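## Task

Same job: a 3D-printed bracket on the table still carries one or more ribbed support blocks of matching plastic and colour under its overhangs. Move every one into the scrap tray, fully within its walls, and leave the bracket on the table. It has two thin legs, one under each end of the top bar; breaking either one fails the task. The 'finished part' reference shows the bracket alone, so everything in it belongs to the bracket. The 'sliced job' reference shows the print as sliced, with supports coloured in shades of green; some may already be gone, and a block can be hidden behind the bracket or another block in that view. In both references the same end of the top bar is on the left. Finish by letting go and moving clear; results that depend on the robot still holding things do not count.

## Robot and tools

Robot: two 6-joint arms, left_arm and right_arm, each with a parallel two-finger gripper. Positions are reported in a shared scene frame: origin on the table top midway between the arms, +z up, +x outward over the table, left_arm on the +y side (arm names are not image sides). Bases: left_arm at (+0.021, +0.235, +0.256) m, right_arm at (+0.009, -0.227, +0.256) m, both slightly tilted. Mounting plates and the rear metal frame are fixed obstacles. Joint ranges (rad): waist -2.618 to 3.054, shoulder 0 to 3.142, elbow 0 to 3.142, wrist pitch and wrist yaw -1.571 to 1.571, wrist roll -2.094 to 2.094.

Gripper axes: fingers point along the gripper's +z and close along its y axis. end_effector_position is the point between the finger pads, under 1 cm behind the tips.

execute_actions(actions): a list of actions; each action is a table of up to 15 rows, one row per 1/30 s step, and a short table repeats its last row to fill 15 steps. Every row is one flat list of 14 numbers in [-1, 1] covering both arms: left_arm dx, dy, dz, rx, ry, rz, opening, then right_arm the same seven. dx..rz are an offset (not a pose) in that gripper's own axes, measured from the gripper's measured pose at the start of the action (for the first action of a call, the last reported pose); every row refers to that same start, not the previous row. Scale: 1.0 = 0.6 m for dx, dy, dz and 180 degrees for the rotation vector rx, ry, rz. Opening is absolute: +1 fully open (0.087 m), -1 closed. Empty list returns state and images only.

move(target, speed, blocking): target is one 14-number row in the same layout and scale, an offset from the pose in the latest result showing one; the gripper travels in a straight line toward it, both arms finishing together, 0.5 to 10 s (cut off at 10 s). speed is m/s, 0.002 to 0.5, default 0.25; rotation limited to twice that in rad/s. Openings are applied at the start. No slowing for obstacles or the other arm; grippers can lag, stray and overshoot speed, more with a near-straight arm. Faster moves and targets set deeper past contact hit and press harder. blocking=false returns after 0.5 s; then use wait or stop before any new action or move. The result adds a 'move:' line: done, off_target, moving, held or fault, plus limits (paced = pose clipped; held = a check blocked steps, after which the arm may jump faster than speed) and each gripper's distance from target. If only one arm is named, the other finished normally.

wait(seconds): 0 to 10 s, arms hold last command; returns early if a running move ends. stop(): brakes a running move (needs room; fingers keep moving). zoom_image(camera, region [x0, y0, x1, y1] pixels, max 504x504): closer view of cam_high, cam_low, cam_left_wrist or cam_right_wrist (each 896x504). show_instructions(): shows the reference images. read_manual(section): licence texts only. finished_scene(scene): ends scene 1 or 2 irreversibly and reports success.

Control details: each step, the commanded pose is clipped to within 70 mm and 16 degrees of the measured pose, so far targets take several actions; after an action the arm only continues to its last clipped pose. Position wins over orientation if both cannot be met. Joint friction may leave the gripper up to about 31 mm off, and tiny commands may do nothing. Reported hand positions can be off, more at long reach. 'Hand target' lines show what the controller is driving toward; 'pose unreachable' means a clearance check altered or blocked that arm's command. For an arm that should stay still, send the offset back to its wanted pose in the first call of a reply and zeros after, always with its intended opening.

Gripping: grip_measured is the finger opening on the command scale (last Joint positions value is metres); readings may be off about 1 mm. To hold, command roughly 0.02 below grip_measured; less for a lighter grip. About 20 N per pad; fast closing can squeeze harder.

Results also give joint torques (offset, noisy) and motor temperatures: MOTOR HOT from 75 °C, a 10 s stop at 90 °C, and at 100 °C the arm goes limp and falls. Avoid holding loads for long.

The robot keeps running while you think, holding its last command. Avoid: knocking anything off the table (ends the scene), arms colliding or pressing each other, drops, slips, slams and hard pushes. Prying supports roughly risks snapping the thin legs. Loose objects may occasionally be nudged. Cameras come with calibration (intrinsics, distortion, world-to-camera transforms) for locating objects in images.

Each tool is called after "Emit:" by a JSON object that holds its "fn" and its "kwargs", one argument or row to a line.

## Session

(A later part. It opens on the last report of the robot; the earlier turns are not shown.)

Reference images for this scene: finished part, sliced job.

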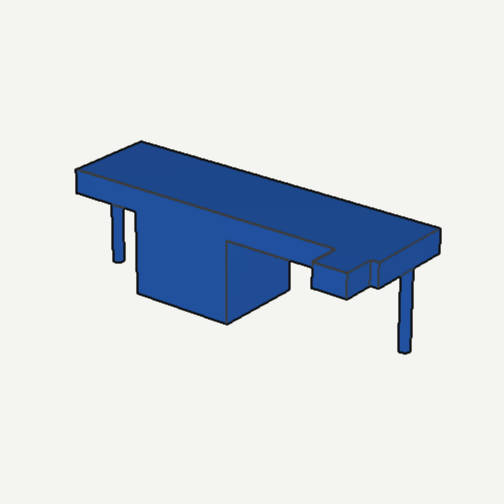

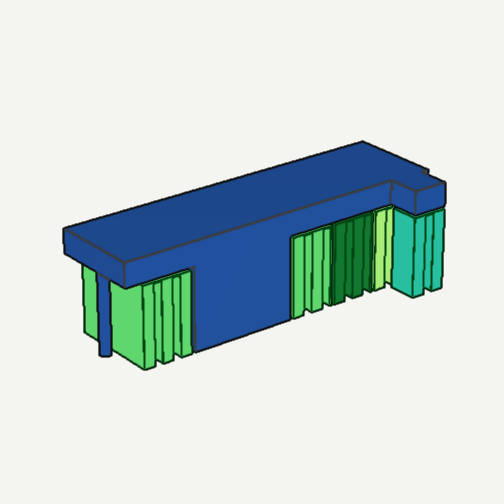

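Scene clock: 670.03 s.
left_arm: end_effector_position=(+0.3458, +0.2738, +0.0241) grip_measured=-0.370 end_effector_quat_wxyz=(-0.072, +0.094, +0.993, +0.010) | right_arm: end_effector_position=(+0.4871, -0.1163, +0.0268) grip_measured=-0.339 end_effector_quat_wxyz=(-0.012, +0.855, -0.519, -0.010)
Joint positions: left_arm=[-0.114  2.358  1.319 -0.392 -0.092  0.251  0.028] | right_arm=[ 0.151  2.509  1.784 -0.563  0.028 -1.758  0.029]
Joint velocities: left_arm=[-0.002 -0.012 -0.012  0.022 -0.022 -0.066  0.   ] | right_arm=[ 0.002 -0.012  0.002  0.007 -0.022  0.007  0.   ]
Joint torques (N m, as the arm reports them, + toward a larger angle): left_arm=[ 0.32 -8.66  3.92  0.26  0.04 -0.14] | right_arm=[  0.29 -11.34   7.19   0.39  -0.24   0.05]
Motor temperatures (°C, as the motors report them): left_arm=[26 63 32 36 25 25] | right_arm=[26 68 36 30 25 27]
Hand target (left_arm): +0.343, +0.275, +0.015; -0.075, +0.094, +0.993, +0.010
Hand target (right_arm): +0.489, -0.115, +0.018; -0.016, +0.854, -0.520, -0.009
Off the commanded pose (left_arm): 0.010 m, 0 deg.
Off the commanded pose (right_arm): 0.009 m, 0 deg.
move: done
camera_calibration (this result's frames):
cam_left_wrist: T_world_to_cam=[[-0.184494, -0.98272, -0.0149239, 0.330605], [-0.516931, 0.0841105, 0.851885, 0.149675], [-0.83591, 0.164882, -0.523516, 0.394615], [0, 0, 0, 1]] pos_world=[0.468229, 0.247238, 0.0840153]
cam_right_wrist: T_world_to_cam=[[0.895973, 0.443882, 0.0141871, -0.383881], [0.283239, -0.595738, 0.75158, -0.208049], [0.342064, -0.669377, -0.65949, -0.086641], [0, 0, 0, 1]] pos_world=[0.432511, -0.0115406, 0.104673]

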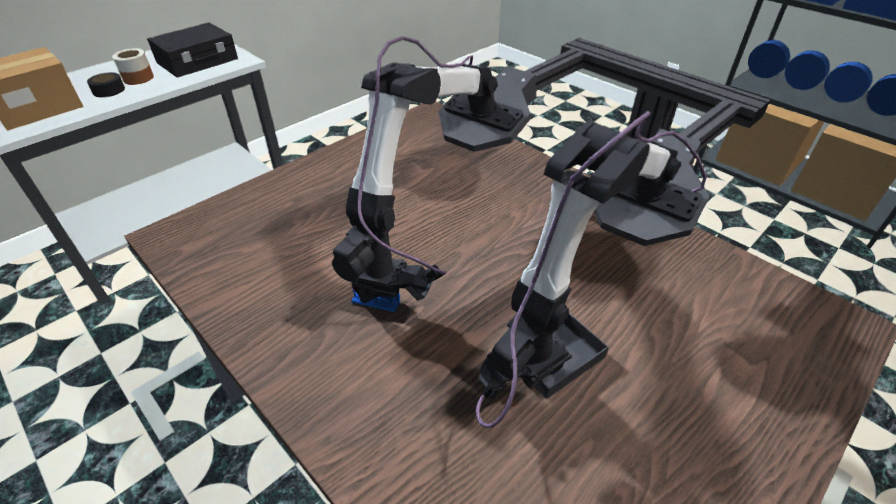

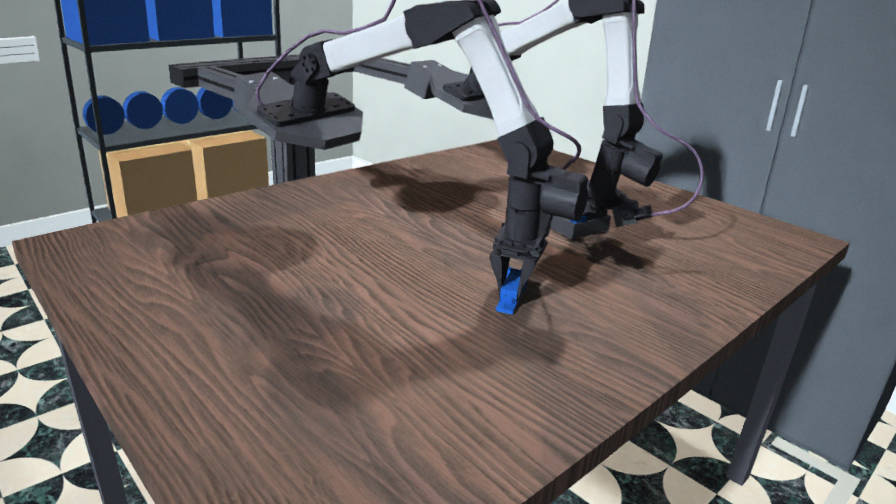

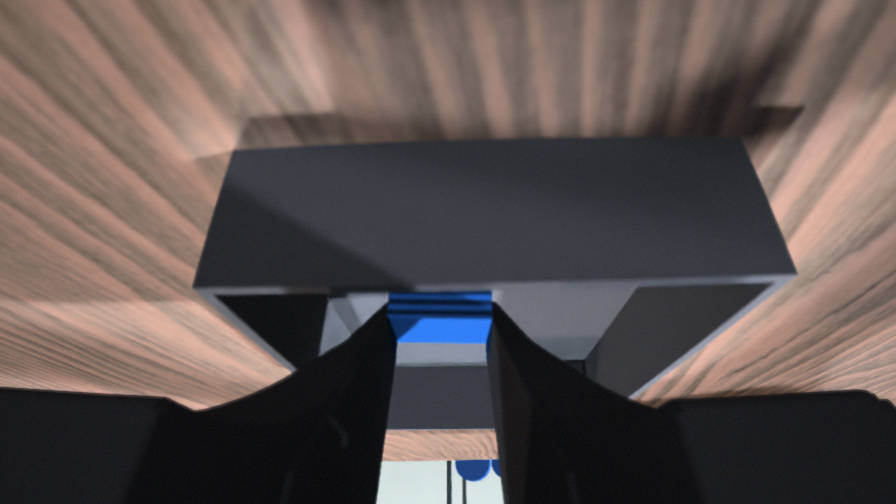

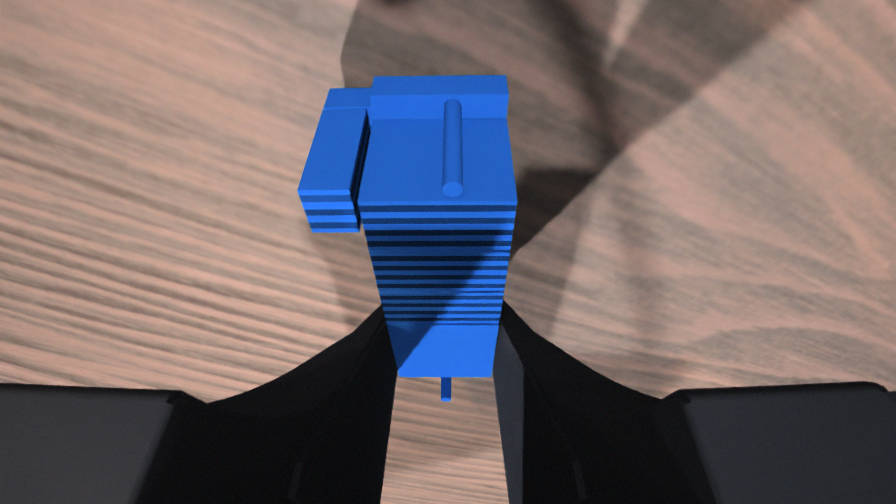

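Emit:
{"fn": "execute_actions", "kwargs": {
  "actions": [
    [[0,0,0.017,0,0,0,-0.45,0,0,0.015,0,0,0,-0.36],[0,0,0.018,0,0,0,-0.45,0,0,0.015,0,0,0,-0.34],[0,0,0.019,0,0,0,-0.45,0,0,0.015,0,0,0,-0.32],[0,0,0.020,0,0,0,-0.45,0,0,0.015,0,0,0,-0.30],[0,0,0.021,0,0,0,-0.45,0,0,0.015,0,0,0,-0.27],[0,0,0.022,0,0,0,-0.45,0,0,0.015,0,0,0,-0.23],[0,0,0.023,0,0,0,-0.45,0,0,0.015,0,0,0,-0.18],[0,0,0.024,0,0,0,-0.45,0,0,0.015,0,0,0,-0.12],[0,0,0.025,0,0,0,-0.45,0,0,0.015,0,0,0,-0.05],[0,0,0.026,0,0,0,-0.45,0,0,0.015,0,0,0,0.02],[0,0,0.027,0,0,0,-0.45,0,0,0.015,0,0,0,0.1],[0,0,0.027,0,0,0,-0.45,0,0,0.015,0,0,0,0.18],[0,0,0.027,0,0,0,-0.45,0,0,0.015,0,0,0,0.25]]
  ]
}}

Scene clock: 676.03 s.
left_arm: end_effector_position=(+0.3463, +0.2736, +0.0193) grip_measured=-0.370 end_effector_quat_wxyz=(-0.069, +0.094, +0.993, +0.011) | right_arm: end_effector_position=(+0.4854, -0.1166, +0.0232) grip_measured=+0.248 end_effector_quat_wxyz=(-0.011, +0.855, -0.519, -0.011)
Joint positions: left_arm=[-0.114  2.37   1.319 -0.372 -0.092  0.251  0.028] | right_arm=[ 0.151  2.517  1.784 -0.558  0.028 -1.758  0.055]
Joint velocities: left_arm=[ 0.007  0.002 -0.007  0.081  0.022 -0.051  0.001] | right_arm=[-0.007 -0.002 -0.017 -0.037 -0.11  -0.037  0.004]
Joint torques (N m, as the arm reports them, + toward a larger angle): left_arm=[ 0.36 -8.35  4.11  0.32  0.07 -0.11] | right_arm=[  0.38 -12.3    6.16   0.33  -0.19   0.02]
Motor temperatures (°C, as the motors report them): left_arm=[26 62 32 36 25 25] | right_arm=[26 67 36 30 25 27]
Hand target (left_arm): +0.343, +0.274, +0.008; -0.072, +0.094, +0.993, +0.010
Hand target (right_arm): +0.487, -0.116, +0.018; -0.012, +0.855, -0.519, -0.010
Off the commanded pose (left_arm): 0.012 m, 0 deg.
Off the commanded pose (right_arm): 0.006 m, 0 deg.
camera_calibration (this result's frames):
cam_left_wrist: T_world_to_cam=[[-0.184084, -0.982761, -0.0171309, 0.330427], [-0.523073, 0.0831928, 0.848218, 0.15651], [-0.83217, 0.165104, -0.52937, 0.391359], [0, 0, 0, 1]] pos_world=[0.468369, 0.247095, 0.0800798]
cam_right_wrist: T_world_to_cam=[[0.895919, 0.444096, 0.0104321, -0.382094], [0.286111, -0.594847, 0.751197, -0.206298], [0.339809, -0.670027, -0.659996, -0.0876256], [0, 0, 0, 1]] pos_world=[0.431126, -0.0117409, 0.101124]

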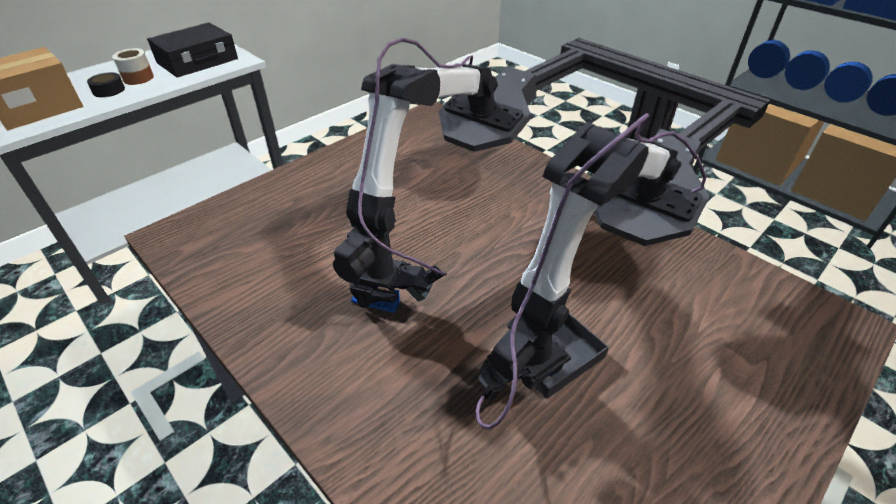

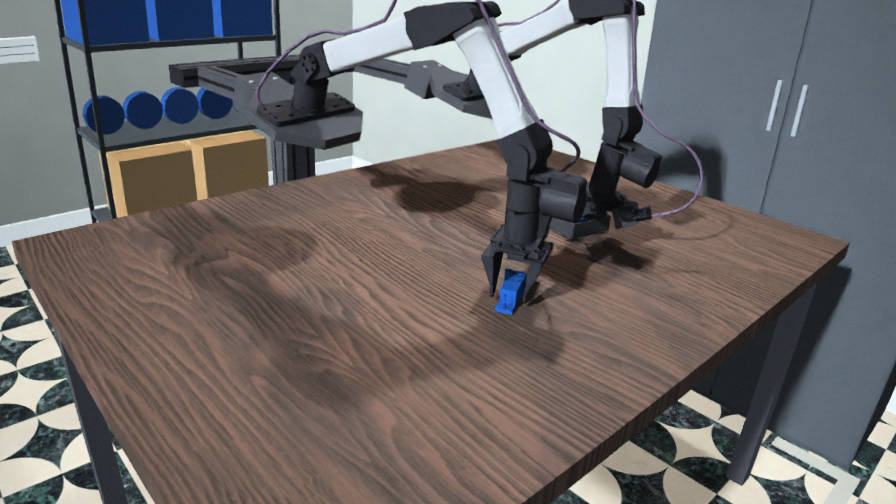

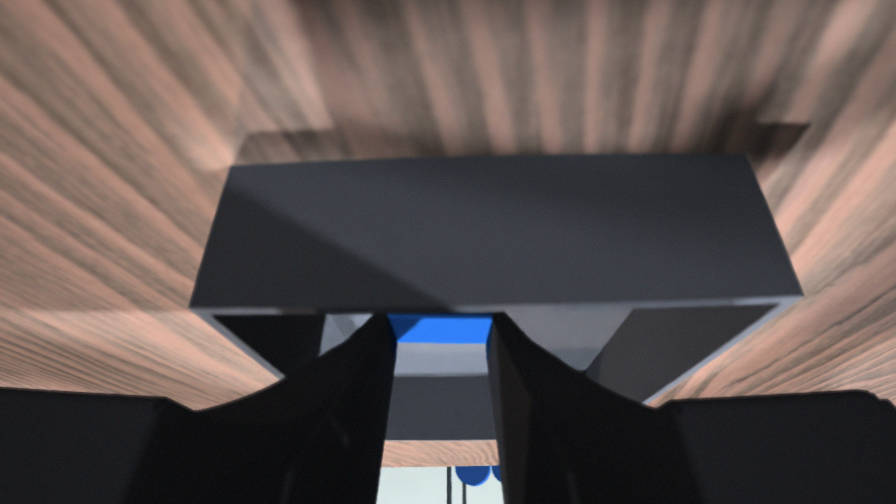

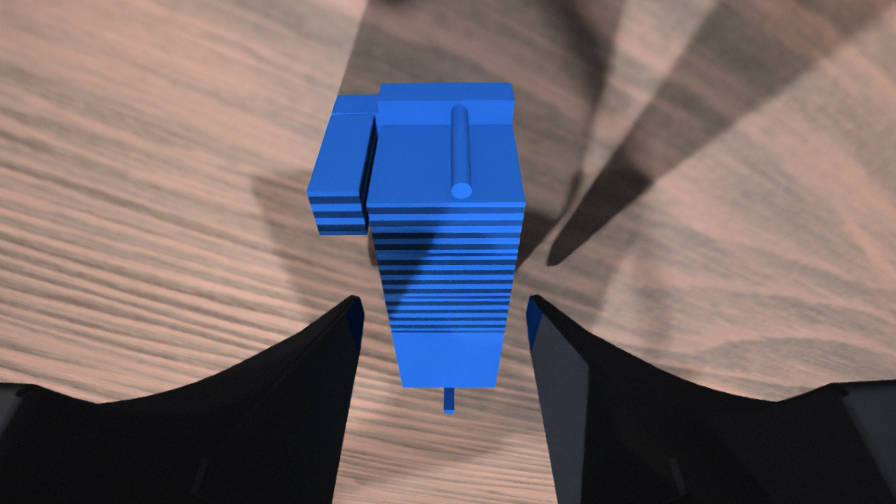

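Emit:
{"fn": "execute_actions", "kwargs": {
  "actions": [
    [[0,0,0.018,0,0,0,-0.40,0,0,-0.005,0,0,0,0.25],[0,0,0.018,0,0,0,-0.38,0,0,-0.01,0,0,0,0.25],[0,0,0.018,0,0,0,-0.37,0,0,-0.015,0,0,0,0.25],[0,0,0.018,0,0,0,-0.36,0,0,-0.02,0,0,0,0.25],[0,0,0.018,0,0,0,-0.35,0,0,-0.026,0,0,0,0.25],[0,0,0.018,0,0,0,-0.33,0,0,-0.032,0,0,0,0.25],[0,0,0.018,0,0,0,-0.31,0,0,-0.038,0,0,0,0.25],[0,0,0.018,0,0,0,-0.28,0,0,-0.044,0,0,0,0.25],[0,0,0.018,0,0,0,-0.25,0,0,-0.05,0,0,0,0.25],[0,0,0.018,0,0,0,-0.21,0,0,-0.056,0,0,0,0.25],[0,0,0.018,0,0,0,-0.17,0,0,-0.062,0,0,0,0.25],[0,0,0.018,0,0,0,-0.13,0,0,-0.068,0,0,0,0.25],[0,0,0.018,0,0,0,-0.10,0,0,-0.072,0,0,0,0.25],[0,0,0.018,0,0,0,-0.10,0,0,-0.075,0,0,0,0.25]]
  ]
}}

Scene clock: 683.33 s.
left_arm: end_effector_position=(+0.3482, +0.2737, +0.0187) grip_measured=-0.101 end_effector_quat_wxyz=(-0.065, +0.094, +0.993, +0.012) | right_arm: end_effector_position=(+0.5033, -0.1142, +0.0721) grip_measured=+0.250 end_effector_quat_wxyz=(-0.031, +0.854, -0.519, +0.007)
Joint positions: left_arm=[-0.114  2.37   1.319 -0.364 -0.092  0.251  0.039] | right_arm=[ 0.151  2.399  1.768 -0.608  0.028 -1.758  0.055]
Joint velocities: left_arm=[-0.012 -0.002  0.002  0.095 -0.051  0.007  0.001] | right_arm=[ 0.007 -0.188 -0.042 -0.081 -0.022 -0.066  0.001]
Joint torques (N m, as the arm reports them, + toward a larger angle): left_arm=[ 0.16 -8.45  3.67  0.33  0.04 -0.11] | right_arm=[  0.6  -13.36   3.04   0.21  -0.2    0.06]
Motor temperatures (°C, as the motors report them): left_arm=[26 61 32 35 25 25] | right_arm=[26 66 36 29 25 27]
Hand target (left_arm): +0.345, +0.274, +0.009; -0.069, +0.094, +0.993, +0.011
Hand target (right_arm): +0.486, -0.118, +0.068; -0.011, +0.855, -0.519, -0.011
Off the commanded pose (left_arm): 0.011 m, 0 deg.
Off the commanded pose (right_arm): 0.018 m, 3 deg.
camera_calibration (this result's frames):
cam_left_wrist: T_world_to_cam=[[-0.183558, -0.982822, -0.0191618, 0.330751], [-0.529858, 0.0825029, 0.844064, 0.160624], [-0.827984, 0.165087, -0.5359, 0.391307], [0, 0, 0, 1]] pos_world=[0.469815, 0.247218, 0.0804623]
cam_right_wrist: T_world_to_cam=[[0.895444, 0.44075, 0.0626007, -0.403627], [0.246056, -0.6072, 0.755489, -0.228295], [0.370993, -0.661095, -0.652163, -0.0750613], [0, 0, 0, 1]] pos_world=[0.445446, -0.0103445, 0.148789]

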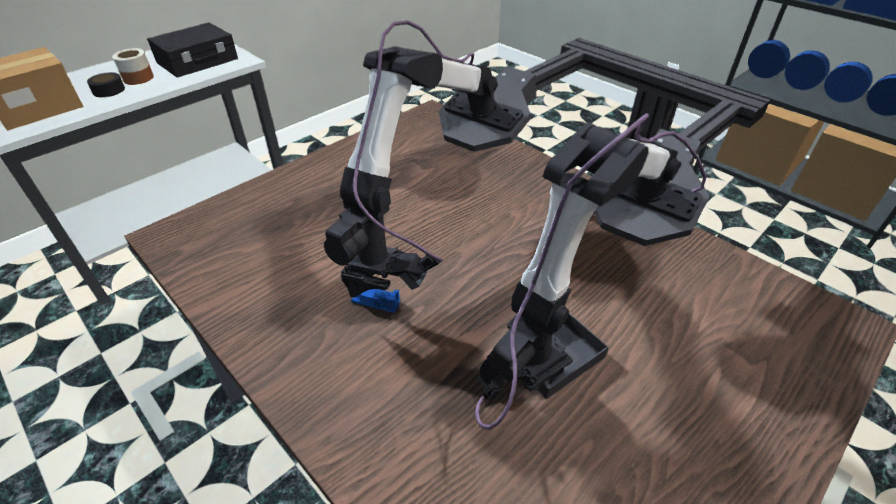

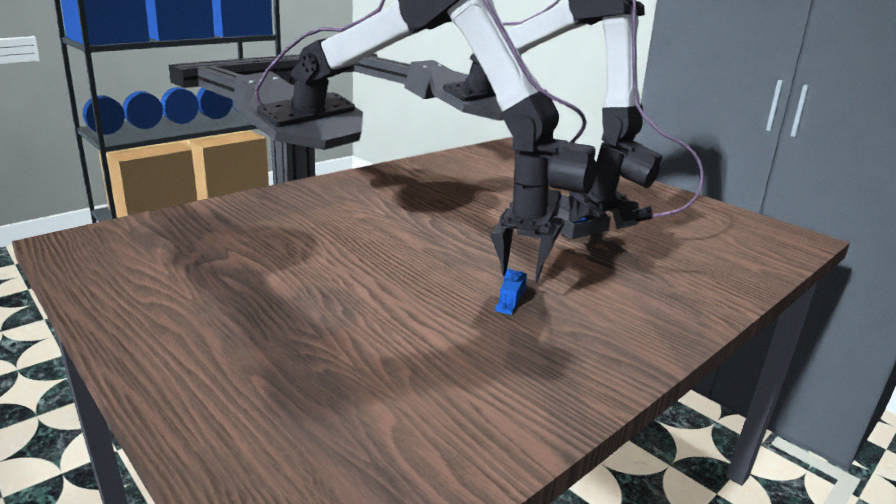

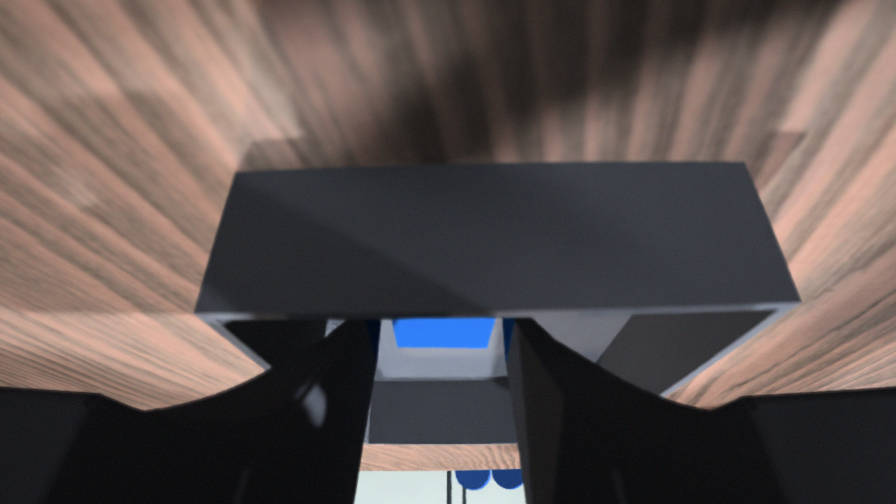

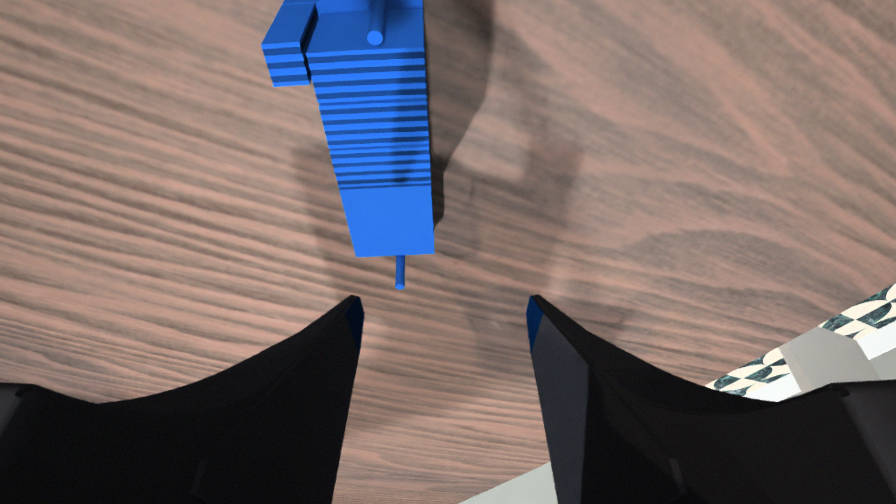

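Emit:
{"fn": "move", "kwargs": {
  "target": [-0.0268,-0.164,-0.1922,0.0912,-0.2209,0.1257,-0.1,-0.0097,0.0258,0.0053,0,0,0.5,0.25],
  "speed": 0.35
}}

Scene clock: 699.40 s.
left_arm: end_effector_position=(+0.3676, +0.1745, +0.1310) grip_measured=-0.100 end_effector_quat_wxyz=(+0.258, +0.262, +0.914, -0.171) | right_arm: end_effector_position=(+0.4880, -0.1115, +0.0732) grip_measured=+0.250 end_effector_quat_wxyz=(+0.033, -0.246, +0.969, +0.015)
Joint positions: left_arm=[-0.193  1.784  0.676  0.243  0.398  0.48   0.039] | right_arm=[ 0.102  2.505  2.018 -0.737  0.016 -0.253  0.055]
Joint velocities: left_arm=[-0.002 -0.012  0.002 -0.022  0.007  0.081  0.   ] | right_arm=[ 0.007  0.007 -0.012  0.022 -0.037 -0.007 -0.   ]
Joint torques (N m, as the arm reports them, + toward a larger angle): left_arm=[-1.2  -8.58  1.68  1.23  0.41 -0.1 ] | right_arm=[ -0.82 -13.18   8.08   0.34  -0.22   0.09]
Motor temperatures (°C, as the motors report them): left_arm=[26 60 32 35 25 25] | right_arm=[25 67 35 29 25 27]
Hand target (left_arm): +0.361, +0.170, +0.132; +0.259, +0.269, +0.911, -0.175
Hand target (right_arm): +0.487, -0.115, +0.068; +0.027, -0.236, +0.971, +0.017
Off the commanded pose (left_arm): 0.009 m, 1 deg.
Off the commanded pose (right_arm): 0.007 m, 1 deg.
move: done
camera_calibration (this result's frames):
cam_left_wrist: T_world_to_cam=[[-0.559793, -0.810324, 0.173226, 0.321953], [-0.767216, 0.585832, 0.261114, 0.1601], [-0.313068, 0.0132678, -0.949638, 0.375326], [0, 0, 0, 1]] pos_world=[0.42056, 0.162115, 0.258849]
cam_right_wrist: T_world_to_cam=[[0.459554, -0.888099, -0.00951763, -0.321322], [-0.610121, -0.323464, 0.723273, 0.228049], [-0.645416, -0.326576, -0.690497, 0.469201], [0, 0, 0, 1]] pos_world=[0.589632, -0.0583701, 0.155981]

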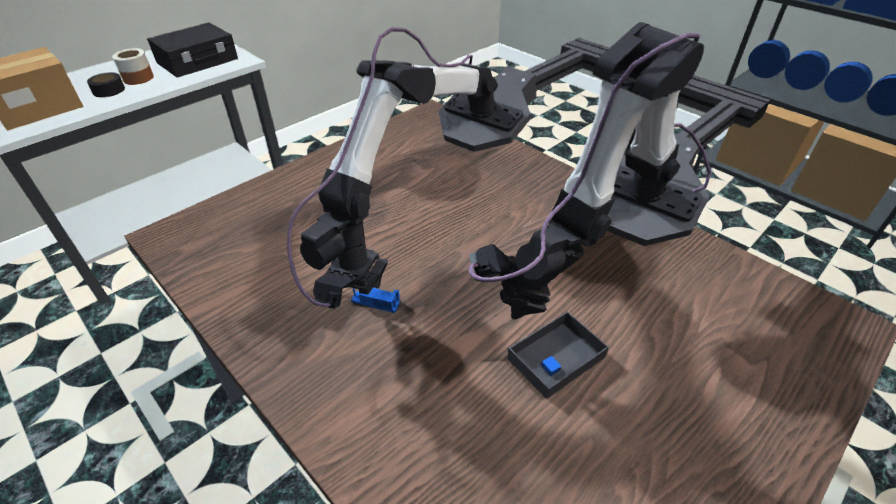

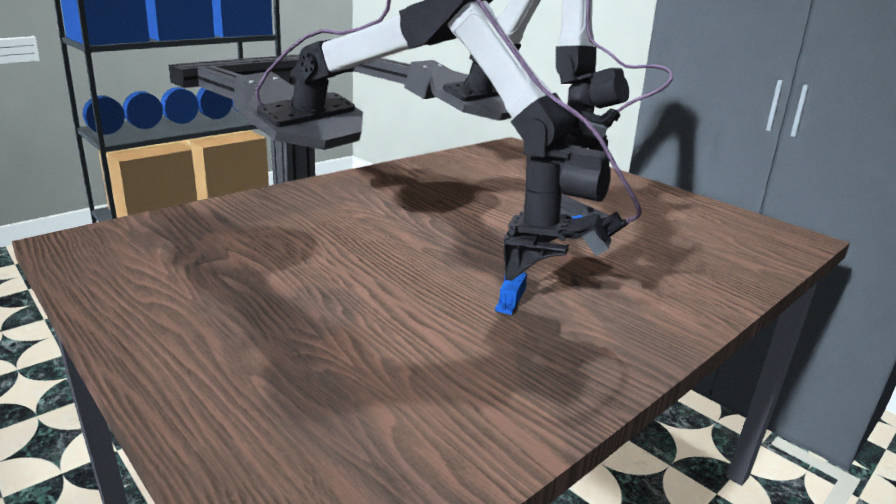

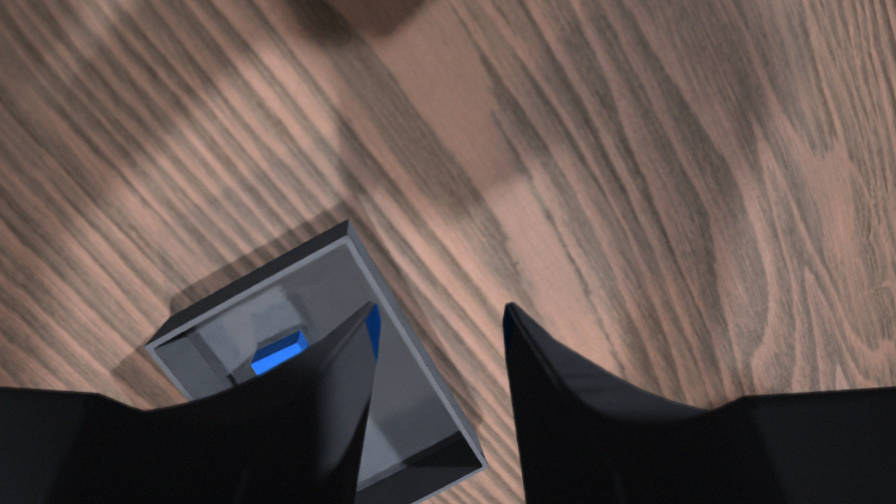

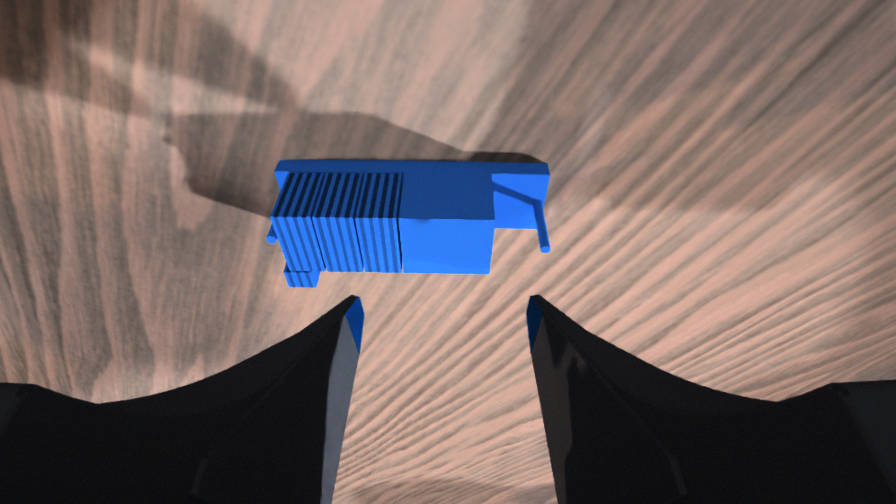

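Emit:
{"fn": "move", "kwargs": {
  "target": [-0.1365,-0.1772,0.2903,0.0925,-0.2221,0.1298,0.4,0.0023,-0.0055,0.022,0.021,0.0147,0.5,0.25],
  "speed": 0.35
}}

Scene clock: 721.10 s.
left_arm: end_effector_position=(+0.4328, -0.0181, +0.0607) grip_measured=+0.400 end_effector_quat_wxyz=(+0.543, +0.394, +0.670, -0.318) | right_arm: end_effector_position=(+0.4956, -0.1085, +0.0635) grip_measured=+0.250 end_effector_quat_wxyz=(+0.006, +0.503, +0.864, +0.005)
Joint positions: left_arm=[-0.471  2.68   1.025  1.487  0.717  0.388  0.061] | right_arm=[ 0.012  2.505  1.969 -0.737  0.02   1.214  0.055]
Joint velocities: left_arm=[-0.007  0.012 -0.002 -0.037 -0.051  0.022  0.001] | right_arm=[ 0.002  0.017 -0.007  0.066 -0.007 -0.022  0.   ]
Joint torques (N m, as the arm reports them, + toward a larger angle): left_arm=[-2.25 -7.77  2.96  1.84  0.38 -0.23] | right_arm=[ -1.31 -14.75   3.73   0.37   0.     0.09]
Motor temperatures (°C, as the motors report them): left_arm=[26 58 31 36 25 25] | right_arm=[25 68 36 29 25 27]
Hand target (left_arm): +0.429, -0.023, +0.054; +0.541, +0.395, +0.668, -0.325
Hand target (right_arm): +0.490, -0.115, +0.060; +0.001, +0.512, +0.859, -0.000
Off the commanded pose (left_arm): 0.006 m, 1 deg.
Off the commanded pose (right_arm): 0.010 m, 1 deg.
move: done
camera_calibration (this result's frames):
cam_left_wrist: T_world_to_cam=[[-0.869235, -0.494395, 0.00215234, 0.364572], [-0.437593, 0.767327, -0.468744, 0.246283], [0.230093, -0.408391, -0.883331, 0.0847765], [0, 0, 0, 1]] pos_world=[0.405164, 0.0258845, 0.189545]
cam_right_wrist: T_world_to_cam=[[-0.879176, -0.476379, -0.010661, 0.386008], [-0.312319, 0.559211, 0.767945, 0.185986], [-0.359871, 0.678488, -0.640427, 0.432757], [0, 0, 0, 1]] pos_world=[0.553193, -0.21374, 0.138437]

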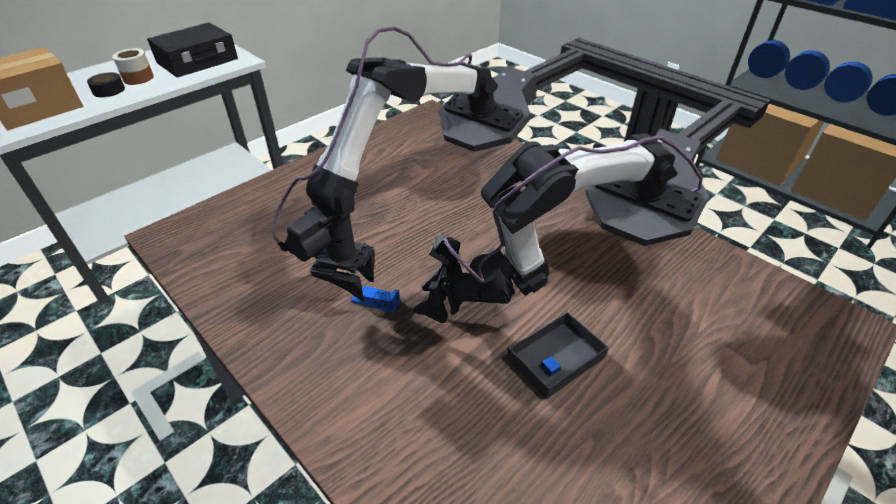

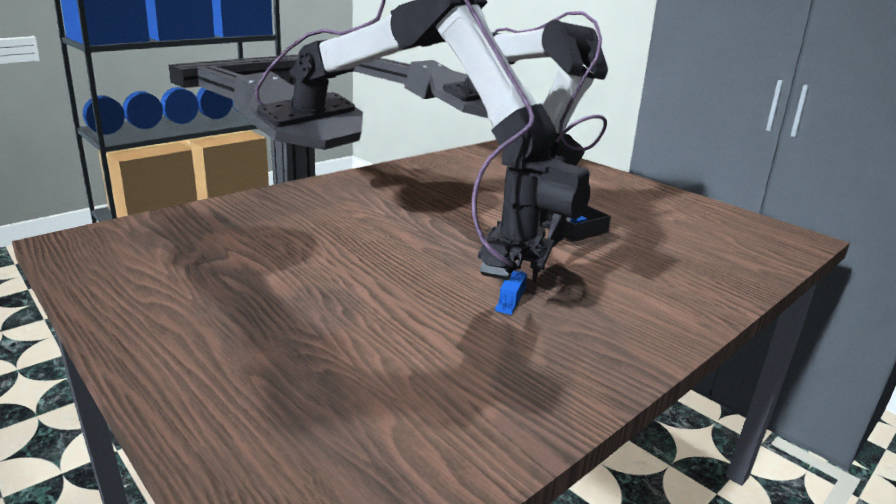

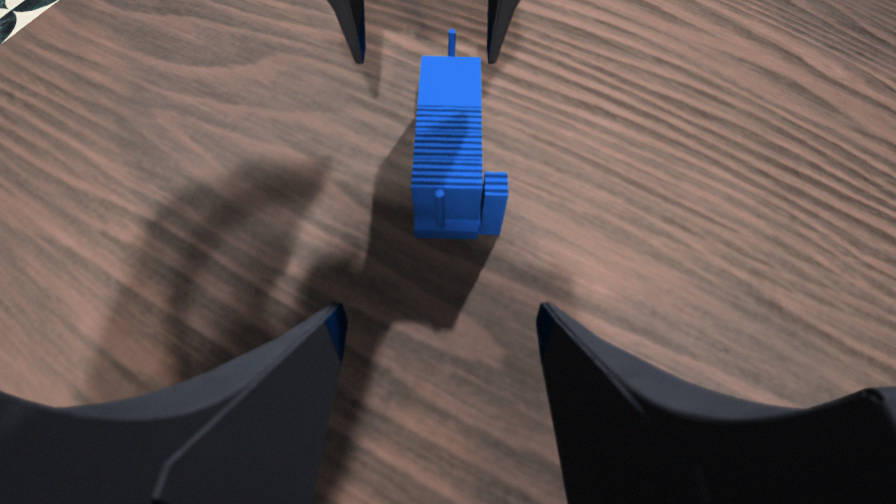

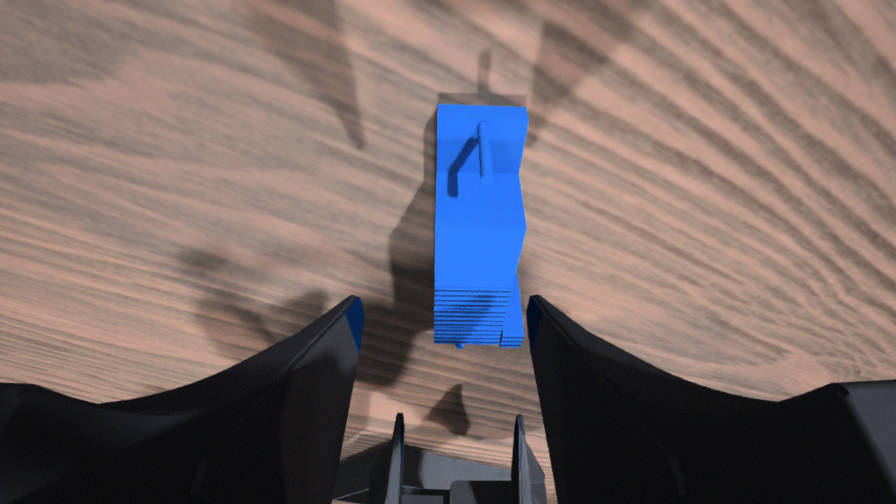

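Emit:
{"fn": "move", "kwargs": {
  "target": [0.02,-0.012,0.06,0,0,0,0.4,-0.014,-0.019,0.075,0,0,0.006,0.6],
  "speed": 0.05
}}

Scene clock: 741.03 s.
left_arm: end_effector_position=(+0.4491, -0.0469, +0.0584) grip_measured=+0.400 end_effector_quat_wxyz=(+0.561, +0.396, +0.656, -0.313) | right_arm: end_effector_position=(+0.4946, -0.1160, +0.0261) grip_measured=+0.600 end_effector_quat_wxyz=(+0.011, +0.510, +0.860, +0.006)
Joint positions: left_arm=[-0.528  2.734  1.143  1.476  0.664  0.379  0.061] | right_arm=[-0.003  2.586  1.969 -0.646  0.02   1.215  0.07 ]
Joint velocities: left_arm=[ 0.002 -0.007  0.007  0.007  0.037 -0.007 -0.001] | right_arm=[-0.012  0.007 -0.002  0.051 -0.007 -0.037 -0.   ]
Joint torques (N m, as the arm reports them, + toward a larger angle): left_arm=[-2.55 -8.14  3.48  1.58  0.15 -0.23] | right_arm=[ -1.28 -13.14   5.29   0.37  -0.1   -0.05]
Motor temperatures (°C, as the motors report them): left_arm=[26 57 31 38 25 25] | right_arm=[25 71 35 29 25 27]
Hand target (left_arm): +0.441, -0.050, +0.042; +0.543, +0.393, +0.670, -0.319
Hand target (right_arm): +0.491, -0.121, +0.018; +0.005, +0.511, +0.859, +0.005
Off the commanded pose (left_arm): 0.018 m, 3 deg.
Off the commanded pose (right_arm): 0.010 m, 1 deg.
move: off_target (left_arm)
camera_calibration (this result's frames):
cam_left_wrist: T_world_to_cam=[[-0.867024, -0.497374, -0.0298062, 0.365216], [-0.418315, 0.759099, -0.49878, 0.267111], [0.270706, -0.419986, -0.866216, 0.0474668], [0, 0, 0, 1]] pos_world=[0.415538, -0.00117972, 0.185232]
cam_right_wrist: T_world_to_cam=[[-0.886527, -0.462295, -0.0187783, 0.386592], [-0.311398, 0.566155, 0.763217, 0.219054], [-0.3422, 0.68246, -0.64587, 0.405425], [0, 0, 0, 1]] pos_world=[0.549674, -0.221985, 0.101925]

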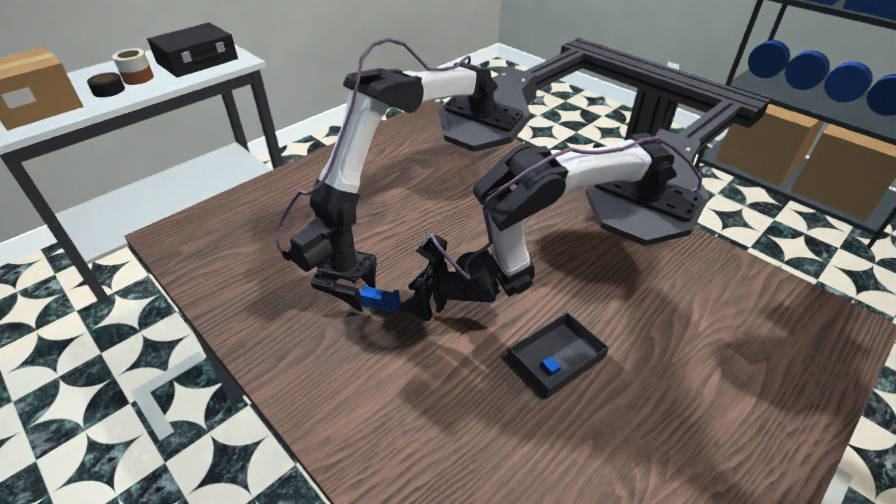

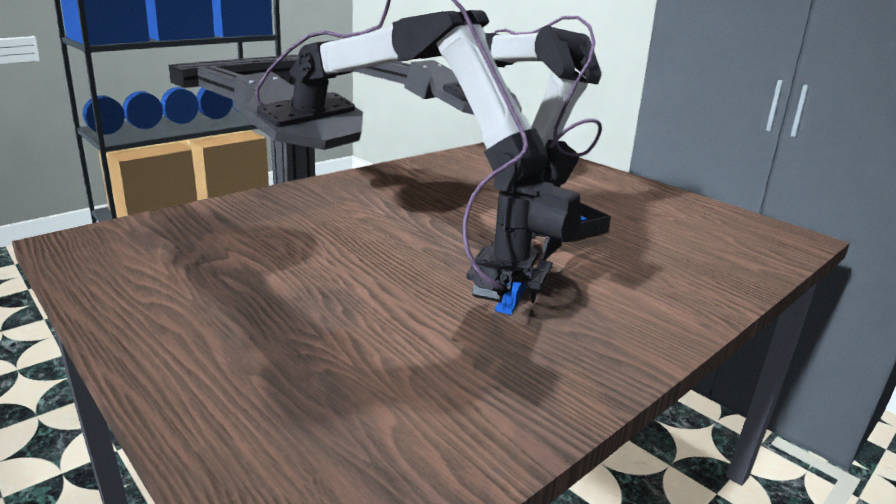

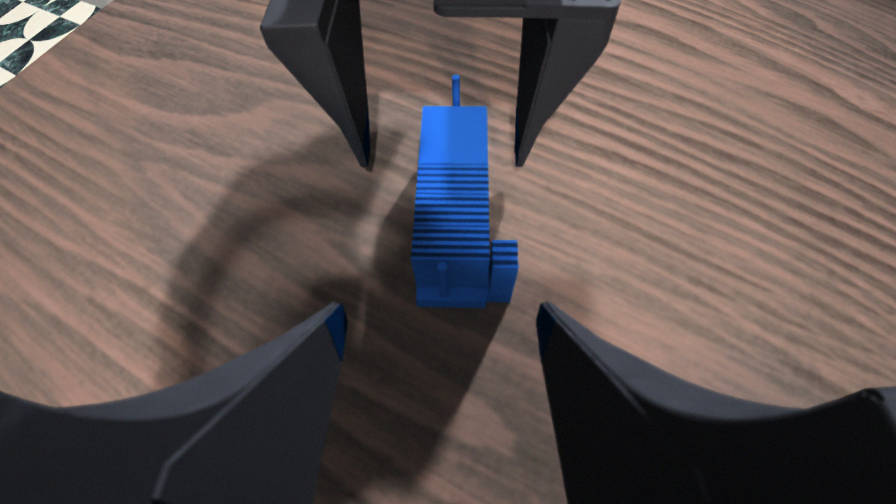

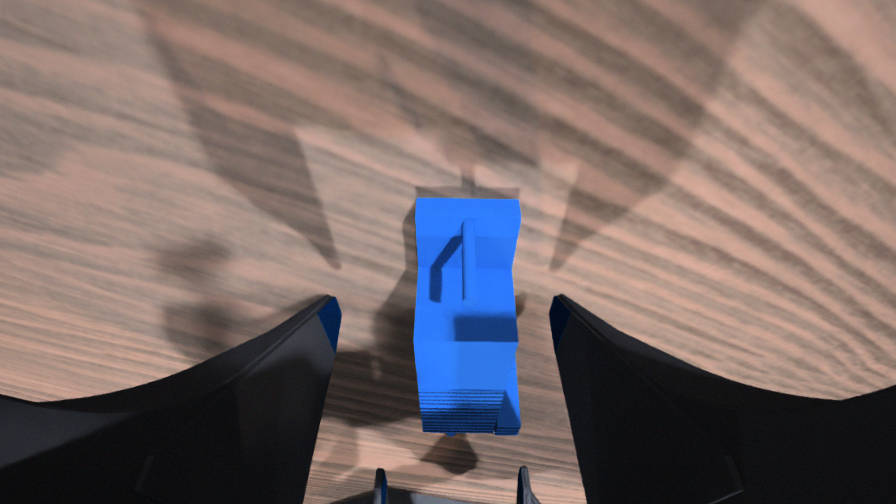

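Emit:
{"fn": "execute_actions", "kwargs": {
  "actions": [
    [[0,0,0,0,0,0,0.4,0,0,0.012,0,0,0,0.45],[0,0,0,0,0,0,0.4,0,0,0.012,0,0,0,0.3],[0,0,0,0,0,0,0.4,0,0,0.012,0,0,0,0.17],[0,0,0,0,0,0,0.4,0,0,0.012,0,0,0,0.07],[0,0,0,0,0,0,0.4,0,0,0.012,0,0,0,0.0],[0,0,0,0,0,0,0.4,0,0,0.012,0,0,0,-0.04],[0,0,0,0,0,0,0.4,0,0,0.012,0,0,0,-0.07],[0,0,0,0,0,0,0.4,0,0,0.012,0,0,0,-0.10],[0,0,0,0,0,0,0.4,0,0,0.012,0,0,0,-0.13],[0,0,0,0,0,0,0.4,0,0,0.012,0,0,0,-0.16],[0,0,0,0,0,0,0.4,0,0,0.012,0,0,0,-0.19],[0,0,0,0,0,0,0.4,0,0,0.012,0,0,0,-0.22],[0,0,0,0,0,0,0.4,0,0,0.012,0,0,0,-0.25],[0,0,0,0,0,0,0.4,0,0,0.012,0,0,0,-0.27],[0,0,0,0,0,0,0.4,0,0,0.012,0,0,0,-0.29]],
    [[0,0,0,0,0,0,0.4,0,0,0.012,0,0,0,-0.31],[0,0,0,0,0,0,0.4,0,0,0.012,0,0,0,-0.325],[0,0,0,0,0,0,0.4,0,0,0.012,0,0,0,-0.34],[0,0,0,0,0,0,0.4,0,0,0.012,0,0,0,-0.355],[0,0,0,0,0,0,0.4,0,0,0.012,0,0,0,-0.37],[0,0,0,0,0,0,0.4,0,0,0.014,0,0,0,-0.39],[0,0,0,0,0,0,0.4,0,0,0.016,0,0,0,-0.41],[0,0,0,0,0,0,0.4,0,0,0.018,0,0,0,-0.43],[0,0,0,0,0,0,0.4,0,0,0.02,0,0,0,-0.45],[0,0,0,0,0,0,0.4,0,0,0.022,0,0,0,-0.45],[0,0,0,0,0,0,0.4,0,0,0.025,0,0,0,-0.45]]
  ]
}}

Scene clock: 755.13 s.
left_arm: end_effector_position=(+0.4491, -0.0468, +0.0582) grip_measured=+0.400 end_effector_quat_wxyz=(+0.561, +0.396, +0.656, -0.313) | right_arm: end_effector_position=(+0.4962, -0.1155, +0.0256) grip_measured=-0.334 end_effector_quat_wxyz=(+0.012, +0.510, +0.860, +0.008)
Joint positions: left_arm=[-0.528  2.734  1.143  1.476  0.663  0.379  0.061] | right_arm=[-0.003  2.59   1.977 -0.645  0.019  1.215  0.029]
Joint velocities: left_arm=[-0.002 -0.027 -0.002 -0.037 -0.066 -0.051  0.   ] | right_arm=[ 0.002  0.002  0.017 -0.051 -0.007 -0.051  0.002]
Joint torques (N m, as the arm reports them, + toward a larger angle): left_arm=[ -1.79 -10.34   1.55   1.87   0.25  -0.17] | right_arm=[ -0.32 -11.51   7.1    0.55   0.06   0.01]
Motor temperatures (°C, as the motors report them): left_arm=[26 56 31 38 25 25] | right_arm=[25 70 34 29 25 27]
Hand target (left_arm): +0.449, -0.047, +0.058; +0.561, +0.396, +0.656, -0.313
Hand target (right_arm): +0.495, -0.116, +0.012; +0.012, +0.510, +0.860, +0.007
Off the commanded pose (left_arm): 0.000 m, 0 deg.
Off the commanded pose (right_arm): 0.014 m, 0 deg.
camera_calibration (this result's frames):
cam_left_wrist: T_world_to_cam=[[-0.866554, -0.498234, -0.0291228, 0.365017], [-0.419613, 0.758919, -0.497962, 0.267463], [0.270203, -0.419291, -0.86671, 0.0476076], [0, 0, 0, 1]] pos_world=[0.415674, -0.00115788, 0.185079]
cam_right_wrist: T_world_to_cam=[[-0.886472, -0.46224, -0.0223961, 0.388283], [-0.31385, 0.56492, 0.763128, 0.220788], [-0.340096, 0.68352, -0.64586, 0.404399], [0, 0, 0, 1]] pos_world=[0.551031, -0.221662, 0.101392]

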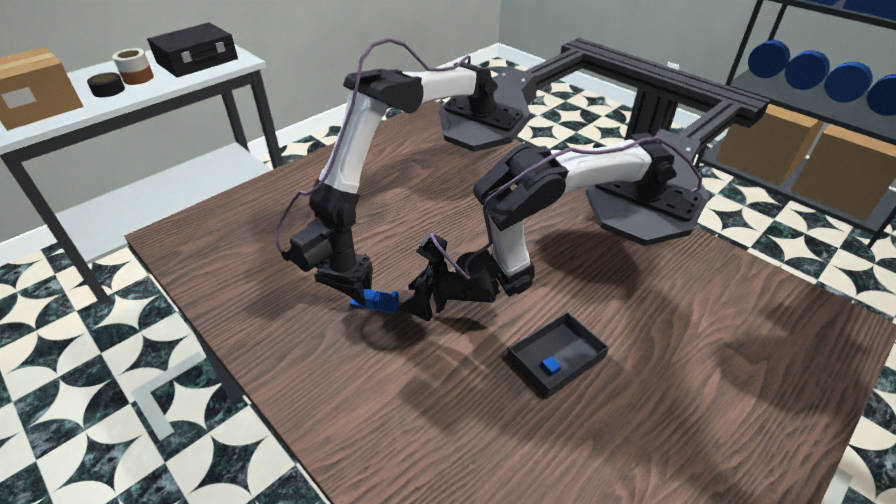

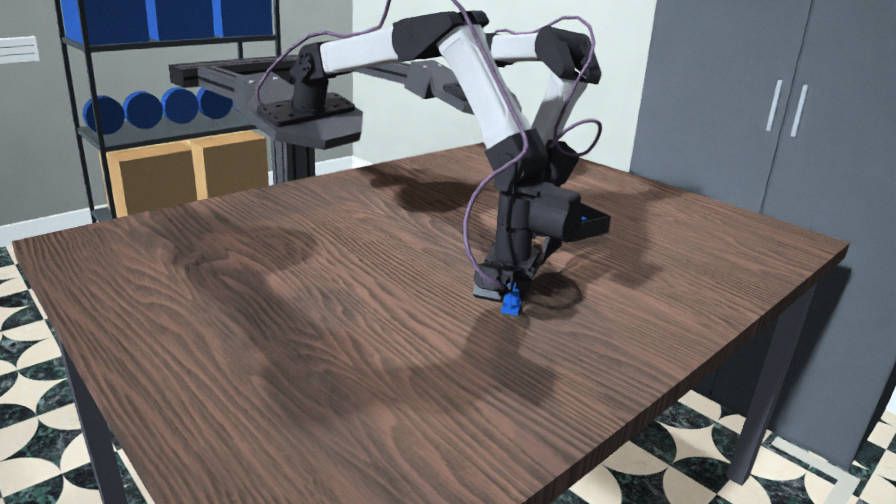

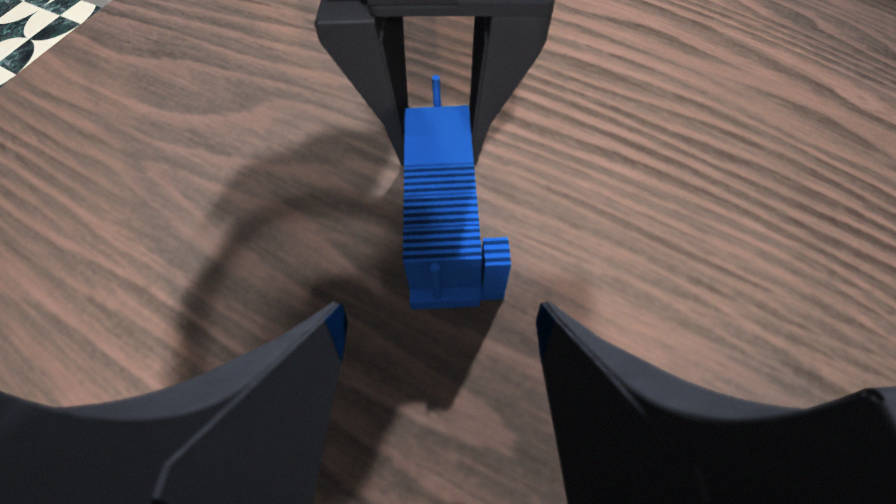

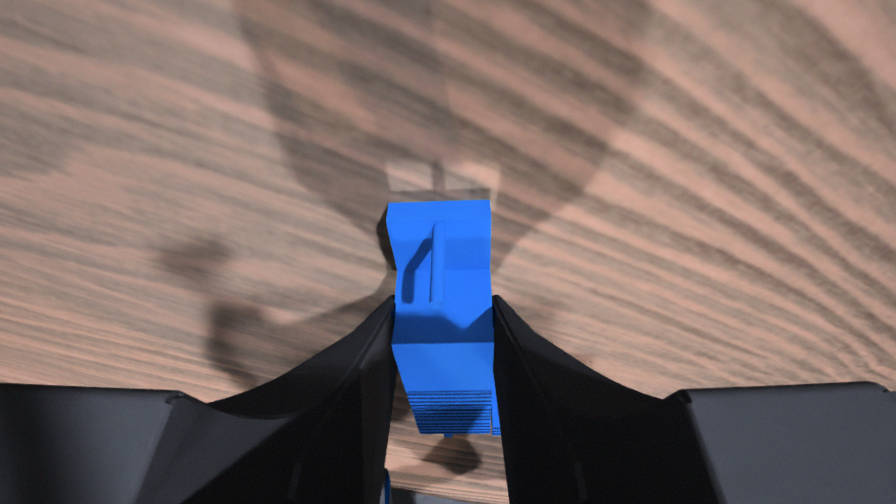

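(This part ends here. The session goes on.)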